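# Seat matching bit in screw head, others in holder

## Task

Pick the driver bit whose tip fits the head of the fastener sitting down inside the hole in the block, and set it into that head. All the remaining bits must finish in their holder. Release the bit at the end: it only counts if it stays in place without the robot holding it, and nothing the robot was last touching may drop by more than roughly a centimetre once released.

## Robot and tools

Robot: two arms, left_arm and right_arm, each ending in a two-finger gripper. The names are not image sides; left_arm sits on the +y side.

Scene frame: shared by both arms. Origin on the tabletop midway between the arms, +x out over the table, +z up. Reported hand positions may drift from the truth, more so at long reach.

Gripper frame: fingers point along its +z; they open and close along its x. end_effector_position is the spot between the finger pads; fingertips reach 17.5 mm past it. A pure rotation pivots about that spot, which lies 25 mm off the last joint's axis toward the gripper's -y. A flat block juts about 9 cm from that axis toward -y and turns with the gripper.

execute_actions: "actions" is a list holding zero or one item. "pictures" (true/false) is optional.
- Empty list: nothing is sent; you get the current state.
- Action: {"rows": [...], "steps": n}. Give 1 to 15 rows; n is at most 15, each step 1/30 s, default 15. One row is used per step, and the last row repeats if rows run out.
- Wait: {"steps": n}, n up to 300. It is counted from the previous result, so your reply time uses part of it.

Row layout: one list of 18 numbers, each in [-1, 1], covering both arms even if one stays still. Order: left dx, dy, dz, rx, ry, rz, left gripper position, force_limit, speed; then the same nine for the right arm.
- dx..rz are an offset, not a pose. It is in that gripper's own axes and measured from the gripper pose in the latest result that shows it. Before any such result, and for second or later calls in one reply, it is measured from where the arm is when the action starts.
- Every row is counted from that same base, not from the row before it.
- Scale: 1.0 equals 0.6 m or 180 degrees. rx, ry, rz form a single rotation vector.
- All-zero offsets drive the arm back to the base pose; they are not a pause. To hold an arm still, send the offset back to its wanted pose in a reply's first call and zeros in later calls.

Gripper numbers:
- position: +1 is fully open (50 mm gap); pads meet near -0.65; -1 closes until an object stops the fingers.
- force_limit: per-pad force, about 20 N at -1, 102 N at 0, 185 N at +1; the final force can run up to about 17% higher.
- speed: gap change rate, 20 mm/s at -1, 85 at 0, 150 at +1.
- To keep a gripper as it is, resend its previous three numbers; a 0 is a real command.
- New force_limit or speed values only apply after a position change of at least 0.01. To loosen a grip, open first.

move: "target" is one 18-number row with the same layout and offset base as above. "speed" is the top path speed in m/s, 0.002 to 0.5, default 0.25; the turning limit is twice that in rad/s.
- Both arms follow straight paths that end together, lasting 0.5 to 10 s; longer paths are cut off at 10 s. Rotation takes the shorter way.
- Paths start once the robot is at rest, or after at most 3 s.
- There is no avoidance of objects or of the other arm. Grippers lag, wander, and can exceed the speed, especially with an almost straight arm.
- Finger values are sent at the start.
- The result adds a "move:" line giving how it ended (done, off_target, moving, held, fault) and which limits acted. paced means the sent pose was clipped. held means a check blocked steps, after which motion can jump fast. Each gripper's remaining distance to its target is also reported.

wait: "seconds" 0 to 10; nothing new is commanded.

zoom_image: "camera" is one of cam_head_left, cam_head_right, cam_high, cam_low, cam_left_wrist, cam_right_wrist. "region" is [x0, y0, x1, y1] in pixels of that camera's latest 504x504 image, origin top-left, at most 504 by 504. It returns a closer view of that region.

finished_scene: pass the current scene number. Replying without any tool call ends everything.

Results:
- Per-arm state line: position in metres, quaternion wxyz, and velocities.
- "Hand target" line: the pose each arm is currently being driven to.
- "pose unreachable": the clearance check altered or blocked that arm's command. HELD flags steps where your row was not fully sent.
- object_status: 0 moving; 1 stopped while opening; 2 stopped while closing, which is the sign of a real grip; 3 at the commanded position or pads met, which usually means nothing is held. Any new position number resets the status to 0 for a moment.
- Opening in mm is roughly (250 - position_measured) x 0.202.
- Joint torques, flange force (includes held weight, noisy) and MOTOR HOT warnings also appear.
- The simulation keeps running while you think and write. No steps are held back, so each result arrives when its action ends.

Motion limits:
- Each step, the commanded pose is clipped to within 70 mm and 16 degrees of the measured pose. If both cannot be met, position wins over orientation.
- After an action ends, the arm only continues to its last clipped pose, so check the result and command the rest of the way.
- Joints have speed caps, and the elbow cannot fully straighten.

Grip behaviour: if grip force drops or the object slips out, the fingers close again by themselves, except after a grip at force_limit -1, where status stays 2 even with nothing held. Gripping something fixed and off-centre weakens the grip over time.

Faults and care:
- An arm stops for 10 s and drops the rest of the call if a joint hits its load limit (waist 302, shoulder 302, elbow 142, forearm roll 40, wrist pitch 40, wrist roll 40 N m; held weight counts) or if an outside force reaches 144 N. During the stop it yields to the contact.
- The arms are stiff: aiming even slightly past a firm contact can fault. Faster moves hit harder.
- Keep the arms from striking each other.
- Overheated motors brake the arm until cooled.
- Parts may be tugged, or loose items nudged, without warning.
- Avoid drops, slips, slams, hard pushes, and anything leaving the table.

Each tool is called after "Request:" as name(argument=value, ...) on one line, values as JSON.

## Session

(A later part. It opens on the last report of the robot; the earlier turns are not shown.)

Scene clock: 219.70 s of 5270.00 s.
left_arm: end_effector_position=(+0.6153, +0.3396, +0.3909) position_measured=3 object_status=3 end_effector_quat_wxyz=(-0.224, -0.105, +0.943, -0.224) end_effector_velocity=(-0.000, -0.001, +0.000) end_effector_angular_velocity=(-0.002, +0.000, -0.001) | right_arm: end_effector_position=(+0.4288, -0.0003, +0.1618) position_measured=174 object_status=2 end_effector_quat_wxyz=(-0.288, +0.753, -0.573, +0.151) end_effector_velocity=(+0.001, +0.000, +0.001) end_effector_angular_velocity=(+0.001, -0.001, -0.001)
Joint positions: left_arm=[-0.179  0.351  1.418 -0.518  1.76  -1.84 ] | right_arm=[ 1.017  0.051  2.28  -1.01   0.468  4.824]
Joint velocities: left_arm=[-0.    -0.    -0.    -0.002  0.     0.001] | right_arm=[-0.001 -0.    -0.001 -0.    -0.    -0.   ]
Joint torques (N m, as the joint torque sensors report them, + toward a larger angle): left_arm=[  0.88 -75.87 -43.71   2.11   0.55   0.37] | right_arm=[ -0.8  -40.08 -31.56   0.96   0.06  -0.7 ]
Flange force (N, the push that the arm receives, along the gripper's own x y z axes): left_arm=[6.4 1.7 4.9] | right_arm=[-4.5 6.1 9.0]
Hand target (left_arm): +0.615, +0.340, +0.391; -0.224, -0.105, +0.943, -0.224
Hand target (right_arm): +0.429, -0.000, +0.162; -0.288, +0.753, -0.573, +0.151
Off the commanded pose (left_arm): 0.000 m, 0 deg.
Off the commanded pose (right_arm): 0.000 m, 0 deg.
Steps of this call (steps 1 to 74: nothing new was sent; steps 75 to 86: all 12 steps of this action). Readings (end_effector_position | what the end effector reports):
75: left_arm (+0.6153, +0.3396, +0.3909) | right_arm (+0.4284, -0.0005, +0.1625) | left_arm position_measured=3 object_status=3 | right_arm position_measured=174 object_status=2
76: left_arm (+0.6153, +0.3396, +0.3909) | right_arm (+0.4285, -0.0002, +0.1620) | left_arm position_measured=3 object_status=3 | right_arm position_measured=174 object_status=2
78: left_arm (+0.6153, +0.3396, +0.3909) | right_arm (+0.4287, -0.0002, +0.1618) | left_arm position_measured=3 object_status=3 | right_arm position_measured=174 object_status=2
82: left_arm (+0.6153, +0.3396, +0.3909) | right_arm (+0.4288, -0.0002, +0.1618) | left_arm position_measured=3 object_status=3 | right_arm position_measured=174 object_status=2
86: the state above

Request:
execute_actions(actions=[{"rows":[[0,0,0,0,0,0,1,0,0,0,0.0003,0.0017,0,0,0,-1,-0.5,-0.5]],"steps":12}])

Request:
zoom_image(camera="cam_right_wrist", region=[235,210,295,270])

Scene clock: 222.53 s of 5270.00 s.
left_arm: end_effector_position=(+0.6153, +0.3396, +0.3909) position_measured=3 object_status=3 end_effector_quat_wxyz=(-0.224, -0.105, +0.943, -0.224) end_effector_velocity=(+0.000, +0.000, -0.000) end_effector_angular_velocity=(-0.002, +0.001, +0.001) | right_arm: end_effector_position=(+0.4292, -0.0000, +0.1610) position_measured=174 object_status=2 end_effector_quat_wxyz=(-0.288, +0.753, -0.573, +0.151) end_effector_velocity=(+0.000, +0.000, -0.000) end_effector_angular_velocity=(-0.000, -0.001, +0.000)
Joint positions: left_arm=[-0.179  0.351  1.418 -0.518  1.76  -1.84 ] | right_arm=[ 1.016  0.053  2.28  -1.013  0.466  4.828]
Joint velocities: left_arm=[ 0.001  0.001 -0.    -0.002  0.     0.   ] | right_arm=[-0.001  0.001 -0.001 -0.001 -0.     0.   ]
Joint torques (N m, as the joint torque sensors report them, + toward a larger angle): left_arm=[  0.22 -76.48 -43.19   2.1    0.61   0.29] | right_arm=[ -1.21 -38.5  -32.     1.04  -0.04  -0.49]
Flange force (N, the push that the arm receives, along the gripper's own x y z axes): left_arm=[4.5 1.9 3.4] | right_arm=[-2.6 6.2 5.6]
Hand target (left_arm): +0.615, +0.340, +0.391; -0.224, -0.105, +0.943, -0.224
Hand target (right_arm): +0.429, -0.000, +0.161; -0.288, +0.753, -0.573, +0.151
Off the commanded pose (left_arm): 0.000 m, 0 deg.
Off the commanded pose (right_arm): 0.000 m, 0 deg.
Steps of this call (steps 1 to 73: nothing new was sent; steps 74 to 85: all 12 steps of this action). Readings (end_effector_position | what the end effector reports):
74: left_arm (+0.6153, +0.3396, +0.3909) | right_arm (+0.4289, -0.0002, +0.1618) | left_arm position_measured=3 object_status=3 | right_arm position_measured=174 object_status=2
75: left_arm (+0.6153, +0.3396, +0.3909) | right_arm (+0.4292, +0.0000, +0.1613) | left_arm position_measured=3 object_status=3 | right_arm position_measured=174 object_status=2
77: left_arm (+0.6153, +0.3396, +0.3909) | right_arm (+0.4293, +0.0001, +0.1611) | left_arm position_measured=3 object_status=3 | right_arm position_measured=174 object_status=2
81: left_arm (+0.6153, +0.3396, +0.3909) | right_arm (+0.4293, +0.0001, +0.1611) | left_arm position_measured=3 object_status=3 | right_arm position_measured=174 object_status=2
85: the state above

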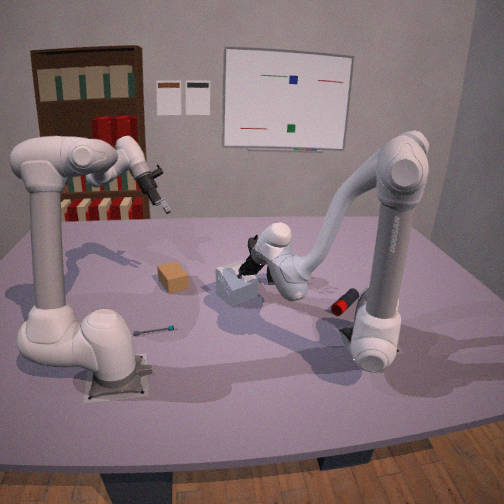

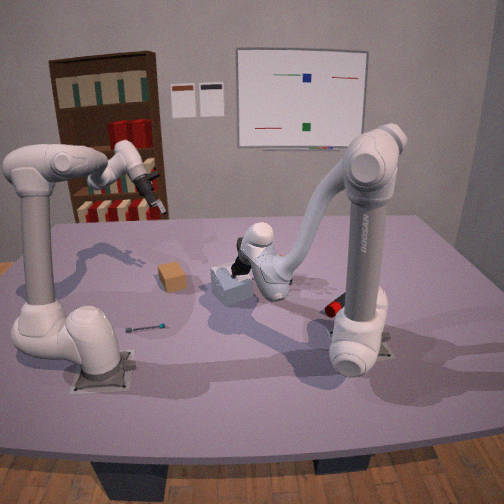

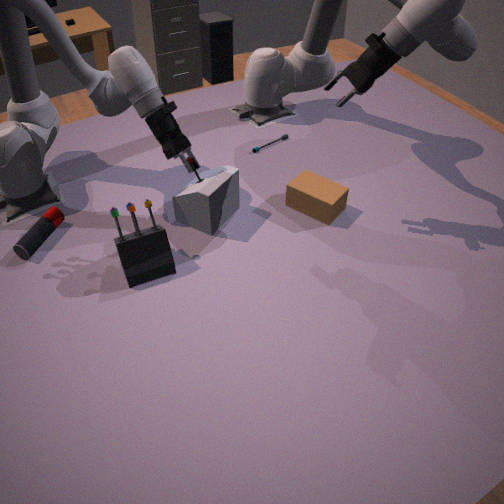

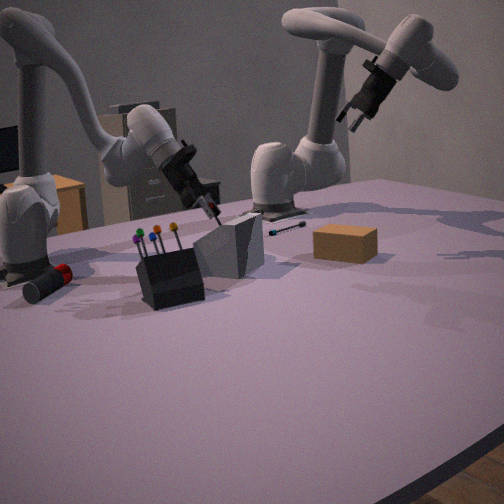

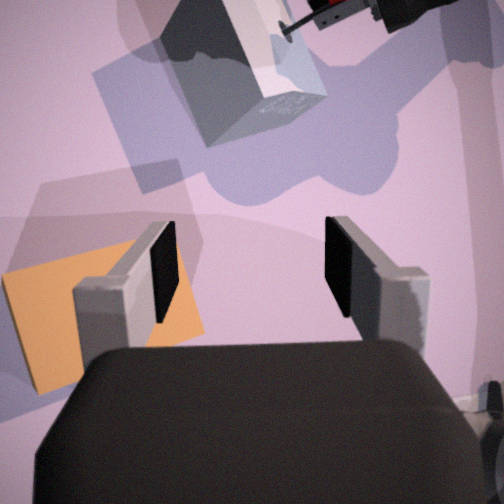

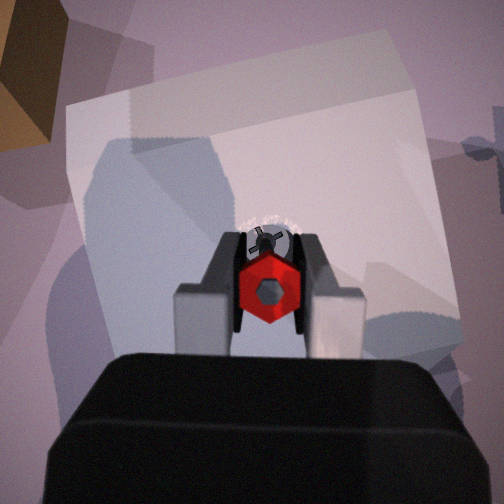

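Region (235, 210, 295, 270) of cam_right_wrist's 504x504 image, scaled by 8.400, with more detail than that image has.

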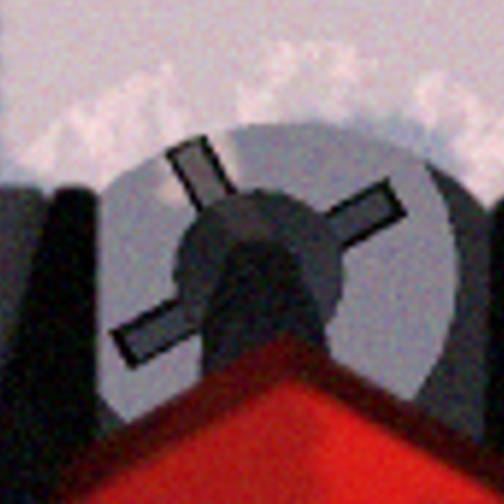

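Request:
execute_actions(actions=[{"rows":[[0,0,0,0,0,0,1,0,0,0,0.0003,0.0017,0,0,0,-1,-0.5,-0.5]],"steps":12}], pictures=false)

Scene clock: 225.13 s of 5270.00 s.
left_arm: end_effector_position=(+0.6153, +0.3396, +0.3909) position_measured=3 object_status=3 end_effector_quat_wxyz=(-0.224, -0.105, +0.943, -0.224) end_effector_velocity=(-0.001, -0.001, +0.000) end_effector_angular_velocity=(-0.001, +0.001, -0.001) | right_arm: end_effector_position=(+0.4297, +0.0002, +0.1600) position_measured=174 object_status=2 end_effector_quat_wxyz=(-0.288, +0.753, -0.573, +0.151) end_effector_velocity=(+0.001, -0.001, -0.000) end_effector_angular_velocity=(-0.001, -0.000, -0.001)
Joint positions: left_arm=[-0.179  0.351  1.418 -0.518  1.76  -1.84 ] | right_arm=[ 1.015  0.055  2.28  -1.017  0.465  4.831]
Joint velocities: left_arm=[-0.001 -0.001  0.001 -0.001  0.001  0.   ] | right_arm=[-0.001  0.     0.    -0.001  0.     0.   ]
Joint torques (N m, as the joint torque sensors report them, + toward a larger angle): left_arm=[  1.21 -77.38 -42.62   1.91   0.95  -0.07] | right_arm=[ -1.08 -39.45 -32.21   1.01  -0.13  -0.62]
Flange force (N, the push that the arm receives, along the gripper's own x y z axes): left_arm=[2.6 0.0 3.1] | right_arm=[-2.9 7.5 7.3]
Hand target (left_arm): +0.615, +0.340, +0.391; -0.224, -0.105, +0.943, -0.224
Hand target (right_arm): +0.430, +0.000, +0.160; -0.288, +0.753, -0.573, +0.151
Off the commanded pose (left_arm): 0.000 m, 0 deg.
Off the commanded pose (right_arm): 0.000 m, 0 deg.
Steps of this call (steps 1 to 66: nothing new was sent; steps 67 to 78: all 12 steps of this action). Readings (end_effector_position | what the end effector reports):
67: left_arm (+0.6153, +0.3396, +0.3909) | right_arm (+0.4293, +0.0000, +0.1608) | left_arm position_measured=3 object_status=3 | right_arm position_measured=174 object_status=2
68: left_arm (+0.6153, +0.3396, +0.3909) | right_arm (+0.4294, +0.0003, +0.1602) | left_arm position_measured=3 object_status=3 | right_arm position_measured=174 object_status=2
70: left_arm (+0.6153, +0.3396, +0.3909) | right_arm (+0.4295, +0.0003, +0.1600) | left_arm position_measured=3 object_status=3 | right_arm position_measured=174 object_status=2
74: left_arm (+0.6153, +0.3396, +0.3909) | right_arm (+0.4296, +0.0002, +0.1600) | left_arm position_measured=3 object_status=3 | right_arm position_measured=174 object_status=2
78: the state above

Request:
execute_actions(actions=[{"rows":[[0,0,0,0,0,0,1,0,0,0,0.0003,0.0017,0,0,0,-1,-0.5,-0.5]],"steps":12}], pictures=false)

Scene clock: 229.23 s of 5270.00 s.
left_arm: end_effector_position=(+0.6153, +0.3396, +0.3909) position_measured=3 object_status=3 end_effector_quat_wxyz=(-0.224, -0.105, +0.943, -0.224) end_effector_velocity=(-0.000, +0.001, -0.001) end_effector_angular_velocity=(-0.001, +0.002, +0.003) | right_arm: end_effector_position=(+0.4301, +0.0005, +0.1592) position_measured=174 object_status=2 end_effector_quat_wxyz=(-0.288, +0.753, -0.573, +0.151) end_effector_velocity=(-0.001, +0.001, +0.000) end_effector_angular_velocity=(+0.000, +0.000, +0.002)
Joint positions: left_arm=[-0.179  0.351  1.418 -0.518  1.76  -1.84 ] | right_arm=[ 1.015  0.057  2.28  -1.02   0.463  4.835]
Joint velocities: left_arm=[ 0.002  0.     0.001 -0.001  0.    -0.001] | right_arm=[ 0.002 -0.    -0.     0.001  0.    -0.   ]
Joint torques (N m, as the joint torque sensors report them, + toward a larger angle): left_arm=[  1.81 -76.52 -43.32   2.01   1.03  -0.09] | right_arm=[ -0.3  -41.29 -31.39   1.11  -0.07  -0.54]
Flange force (N, the push that the arm receives, along the gripper's own x y z axes): left_arm=[4.2 1.4 5.4] | right_arm=[-4.4 5.7 10.7]
Hand target (left_arm): +0.615, +0.340, +0.391; -0.224, -0.105, +0.943, -0.224
Hand target (right_arm): +0.430, +0.000, +0.159; -0.288, +0.753, -0.573, +0.151
Off the commanded pose (left_arm): 0.000 m, 0 deg.
Off the commanded pose (right_arm): 0.000 m, 0 deg.
Steps of this call (steps 1 to 90: nothing new was sent; then 0.70 s passed at rest; steps 91 to 102: all 12 steps of this action). Readings (end_effector_position | what the end effector reports):
91: left_arm (+0.6153, +0.3396, +0.3909) | right_arm (+0.4298, +0.0003, +0.1600) | left_arm position_measured=3 object_status=3 | right_arm position_measured=174 object_status=2
92: left_arm (+0.6153, +0.3396, +0.3909) | right_arm (+0.4301, +0.0005, +0.1595) | left_arm position_measured=3 object_status=3 | right_arm position_measured=174 object_status=2
94: left_arm (+0.6153, +0.3396, +0.3909) | right_arm (+0.4301, +0.0005, +0.1593) | left_arm position_measured=3 object_status=3 | right_arm position_measured=174 object_status=2
98: left_arm (+0.6153, +0.3396, +0.3909) | right_arm (+0.4301, +0.0005, +0.1593) | left_arm position_measured=3 object_status=3 | right_arm position_measured=174 object_status=2
102: the state above

Request:
execute_actions(actions=[{"rows":[[0,0,0,0,0,0,1,0,0,0,0.0003,0.0017,0,0,0,-1,-0.5,-0.5]],"steps":12}])

Request:
zoom_image(camera="cam_right_wrist", region=[235,210,295,270])

Scene clock: 231.70 s of 5270.00 s.
left_arm: end_effector_position=(+0.6153, +0.3396, +0.3909) position_measured=3 object_status=3 end_effector_quat_wxyz=(-0.224, -0.105, +0.943, -0.224) end_effector_velocity=(+0.000, +0.000, +0.000) end_effector_angular_velocity=(-0.001, -0.001, -0.000) | right_arm: end_effector_position=(+0.4306, +0.0008, +0.1584) position_measured=174 object_status=2 end_effector_quat_wxyz=(-0.288, +0.753, -0.573, +0.151) end_effector_velocity=(+0.001, -0.000, +0.000) end_effector_angular_velocity=(-0.000, -0.001, -0.001)
Joint positions: left_arm=[-0.179  0.351  1.418 -0.518  1.76  -1.84 ] | right_arm=[ 1.014  0.059  2.28  -1.024  0.462  4.838]
Joint velocities: left_arm=[ 0.001  0.    -0.001 -0.001  0.     0.001] | right_arm=[-0.002  0.    -0.001 -0.001  0.    -0.   ]
Joint torques (N m, as the joint torque sensors report them, + toward a larger angle): left_arm=[  2.05 -78.42 -42.72   1.76   0.77  -0.12] | right_arm=[ -5.16 -16.93 -20.73   2.31  -1.6   -0.44]
Flange force (N, the push that the arm receives, along the gripper's own x y z axes): left_arm=[1.2 -0.3 3.1] | right_arm=[-2.5 -3.3 -36.7]
Hand target (left_arm): +0.615, +0.340, +0.391; -0.224, -0.105, +0.943, -0.224
Hand target (right_arm): +0.431, +0.001, +0.158; -0.288, +0.753, -0.573, +0.151
Off the commanded pose (left_arm): 0.000 m, 0 deg.
Off the commanded pose (right_arm): 0.000 m, 0 deg.
Steps of this call (steps 1 to 62: nothing new was sent; steps 63 to 74: all 12 steps of this action). Readings (end_effector_position | what the end effector reports):
63: left_arm (+0.6153, +0.3396, +0.3909) | right_arm (+0.4301, +0.0005, +0.1590) | left_arm position_measured=3 object_status=3 | right_arm position_measured=174 object_status=2
64: left_arm (+0.6153, +0.3396, +0.3909) | right_arm (+0.4304, +0.0008, +0.1585) | left_arm position_measured=3 object_status=3 | right_arm position_measured=174 object_status=2
66: left_arm (+0.6153, +0.3396, +0.3909) | right_arm (+0.4305, +0.0008, +0.1584) | left_arm position_measured=3 object_status=3 | right_arm position_measured=174 object_status=2
70: left_arm (+0.6153, +0.3396, +0.3909) | right_arm (+0.4305, +0.0008, +0.1584) | left_arm position_measured=3 object_status=3 | right_arm position_measured=174 object_status=2
74: the state above

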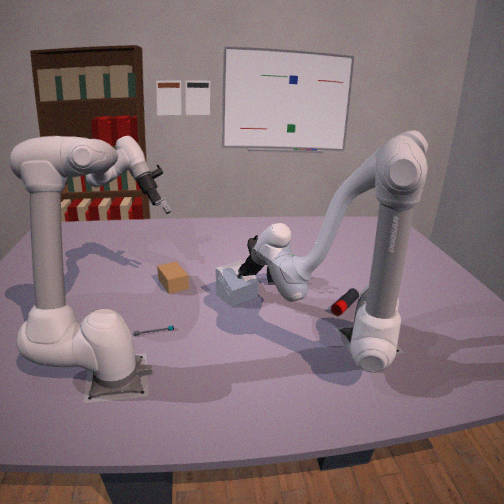

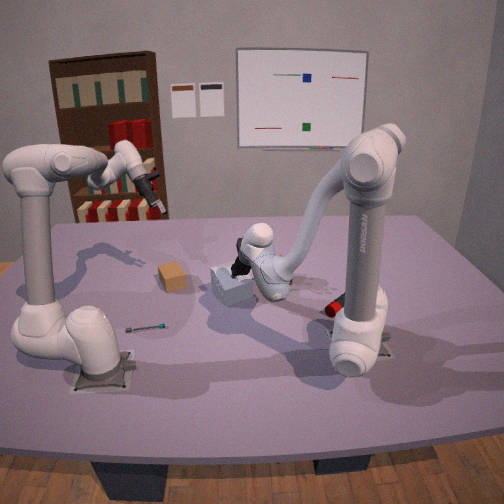

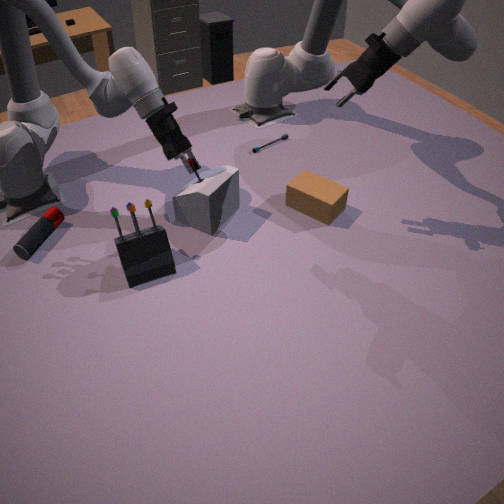

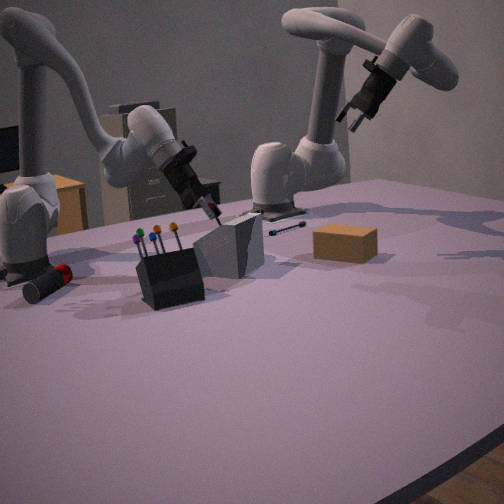

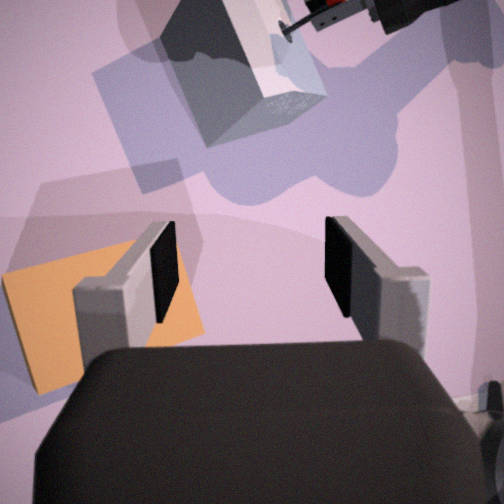

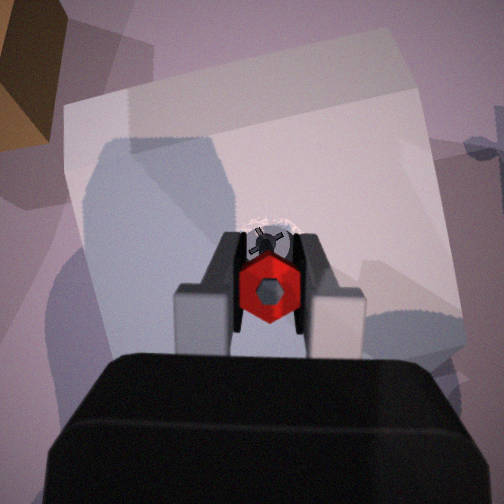

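Region (235, 210, 295, 270) of cam_right_wrist's 504x504 image, scaled by 8.400, with more detail than that image has.

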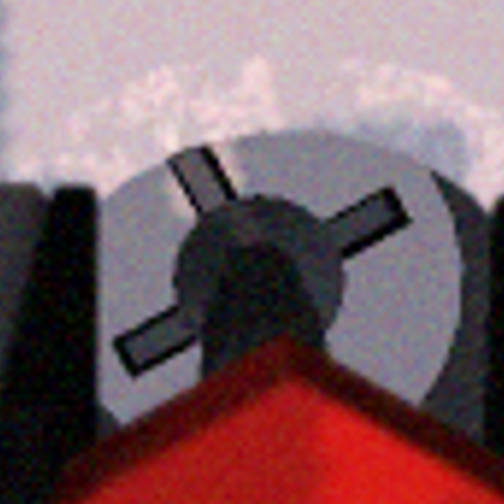

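Request:
move(target=[0,0,0,0,0,0,1,0,0,0,0,-0.0006,0,0,0,1,-0.5,-0.5])

Request:
move(target=[0,0,0,0,0,0,1,0,0,0,-0.0145,-0.1,0,0,0,1,-0.5,-0.5], speed=0.1)

Request:
zoom_image(camera="cam_right_wrist", region=[210,190,330,310])

Scene clock: 236.37 s of 5270.00 s.
left_arm: end_effector_position=(+0.6153, +0.3396, +0.3909) position_measured=3 object_status=3 end_effector_quat_wxyz=(-0.224, -0.105, +0.943, -0.224) end_effector_velocity=(-0.000, -0.001, -0.000) end_effector_angular_velocity=(-0.001, +0.001, +0.000) | right_arm: end_effector_position=(+0.4304, +0.0007, +0.1586) position_measured=3 object_status=3 end_effector_quat_wxyz=(-0.288, +0.753, -0.573, +0.151) end_effector_velocity=(+0.000, +0.001, +0.001) end_effector_angular_velocity=(+0.002, -0.000, -0.000)
Joint positions: left_arm=[-0.179  0.351  1.418 -0.518  1.76  -1.84 ] | right_arm=[ 1.014  0.058  2.28  -1.023  0.462  4.837]
Joint velocities: left_arm=[-0.001  0.     0.001 -0.001 -0.    -0.001] | right_arm=[ 0.    -0.001 -0.001  0.001 -0.     0.   ]
Joint torques (N m, as the joint torque sensors report them, + toward a larger angle): left_arm=[  1.19 -77.58 -42.76   2.06   0.91   0.29] | right_arm=[ -1.14 -38.28 -30.5    1.05  -0.28  -0.54]
Flange force (N, the push that the arm receives, along the gripper's own x y z axes): left_arm=[2.7 -0.1 3.3] | right_arm=[-4.0 4.9 4.0]
Hand target (left_arm): +0.615, +0.340, +0.391; -0.224, -0.105, +0.943, -0.224
Hand target (right_arm): +0.430, +0.001, +0.159; -0.288, +0.753, -0.573, +0.151
Off the commanded pose (left_arm): 0.000 m, 0 deg.
Off the commanded pose (right_arm): 0.000 m, 0 deg.
After step 90, 0.77 s passed at rest.
move: done

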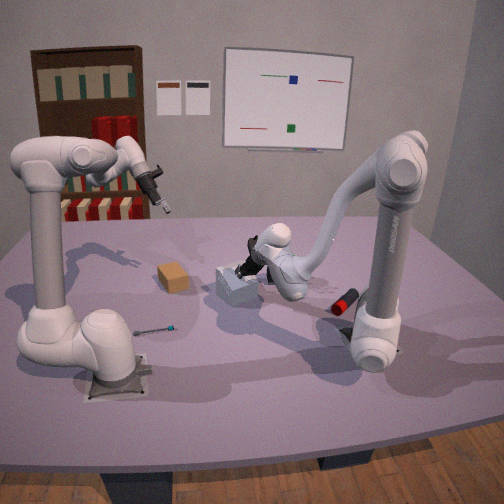

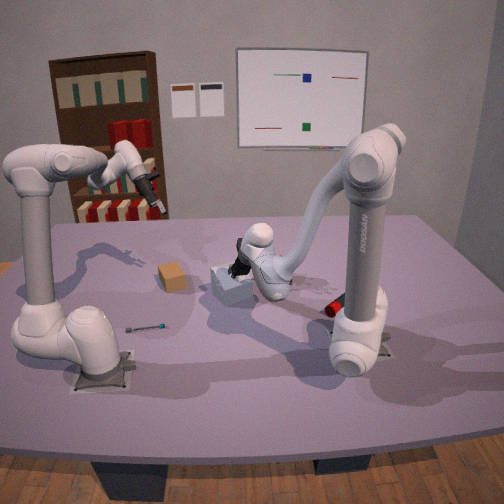

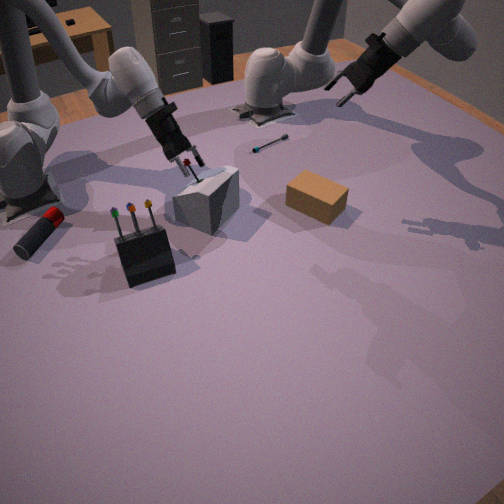

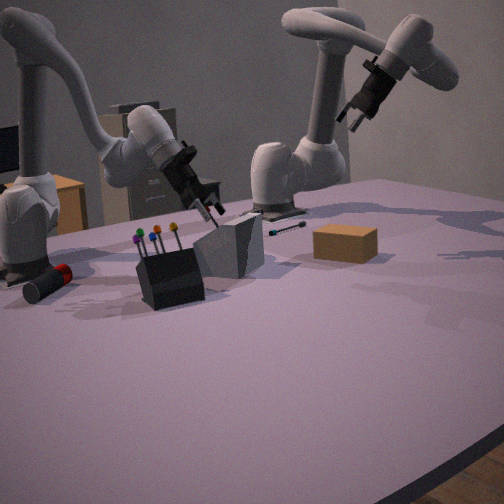

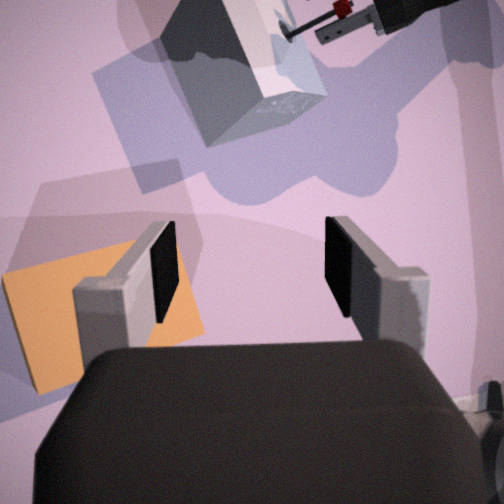

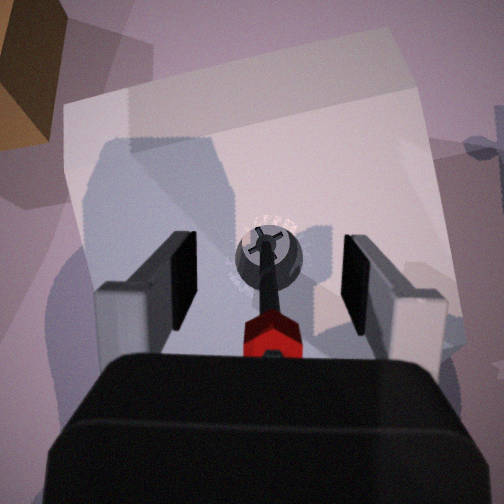

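Scene clock: 237.27 s of 5270.00 s.
left_arm: end_effector_position=(+0.6153, +0.3396, +0.3909) position_measured=3 object_status=3 end_effector_quat_wxyz=(-0.224, -0.105, +0.943, -0.224) end_effector_velocity=(+0.000, +0.000, +0.001) end_effector_angular_velocity=(-0.000, -0.001, +0.000) | right_arm: end_effector_position=(+0.4037, -0.0133, +0.2111) position_measured=3 object_status=3 end_effector_quat_wxyz=(-0.288, +0.753, -0.573, +0.151) end_effector_velocity=(+0.001, -0.001, -0.000) end_effector_angular_velocity=(-0.000, +0.000, -0.002)
Joint positions: left_arm=[-0.179  0.351  1.418 -0.518  1.76  -1.84 ] | right_arm=[ 1.057 -0.05   2.266 -0.853  0.561  4.674]
Joint velocities: left_arm=[ 0.001 -0.001 -0.001 -0.     0.001 -0.   ] | right_arm=[-0.001  0.     0.     0.     0.     0.   ]
Joint torques (N m, as the joint torque sensors report them, + toward a larger angle): left_arm=[  1.11 -79.41 -42.63   1.97   0.83   0.06] | right_arm=[ -1.86 -32.64 -34.99   1.75  -0.56  -0.26]
Flange force (N, the push that the arm receives, along the gripper's own x y z axes): left_arm=[-0.5 -0.4 1.9] | right_arm=[-7.0 5.4 5.8]
Hand target (left_arm): +0.615, +0.340, +0.391; -0.224, -0.105, +0.943, -0.224
Hand target (right_arm): +0.404, -0.013, +0.211; -0.288, +0.753, -0.573, +0.151
Off the commanded pose (left_arm): 0.000 m, 0 deg.
Off the commanded pose (right_arm): 0.000 m, 0 deg.
move: done

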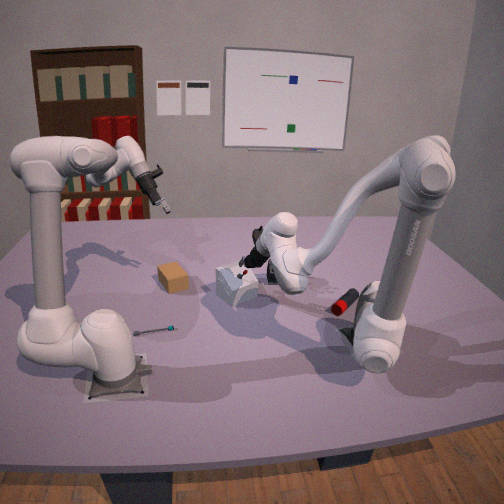

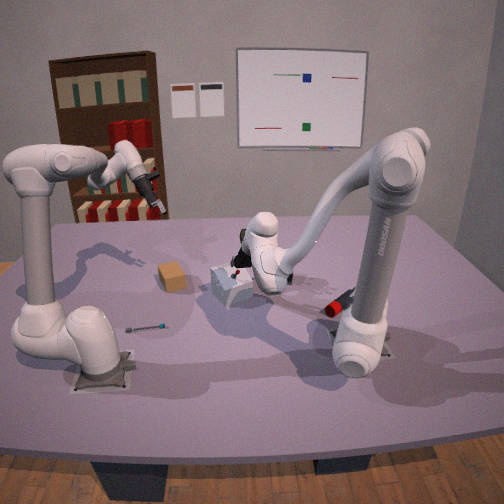

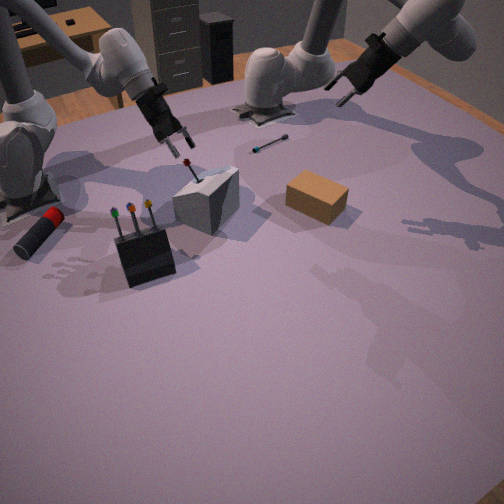

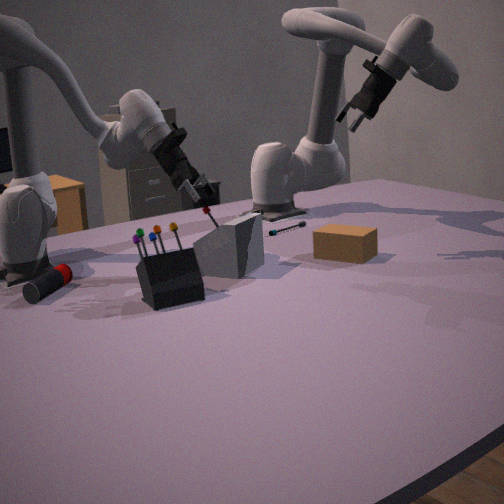

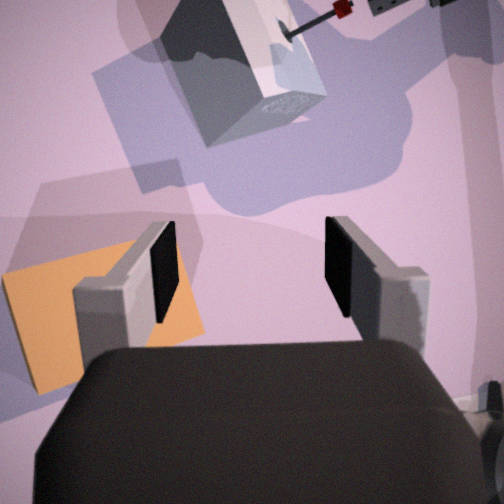

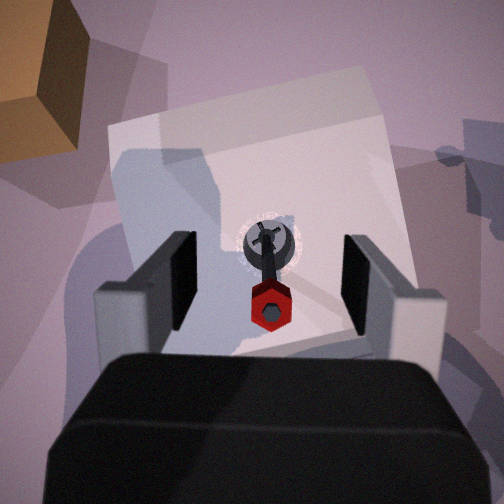

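Region (210, 190, 330, 310) of cam_right_wrist's 504x504 image, scaled by 4.200, with more detail than that image has.

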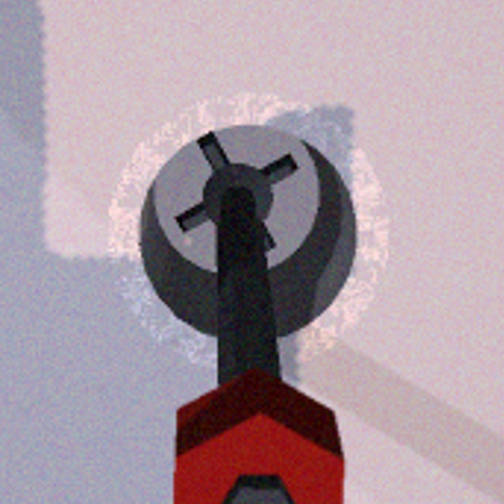

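Seated.

Request:
finished_scene(scene=2)

The scene is finished: the task was done.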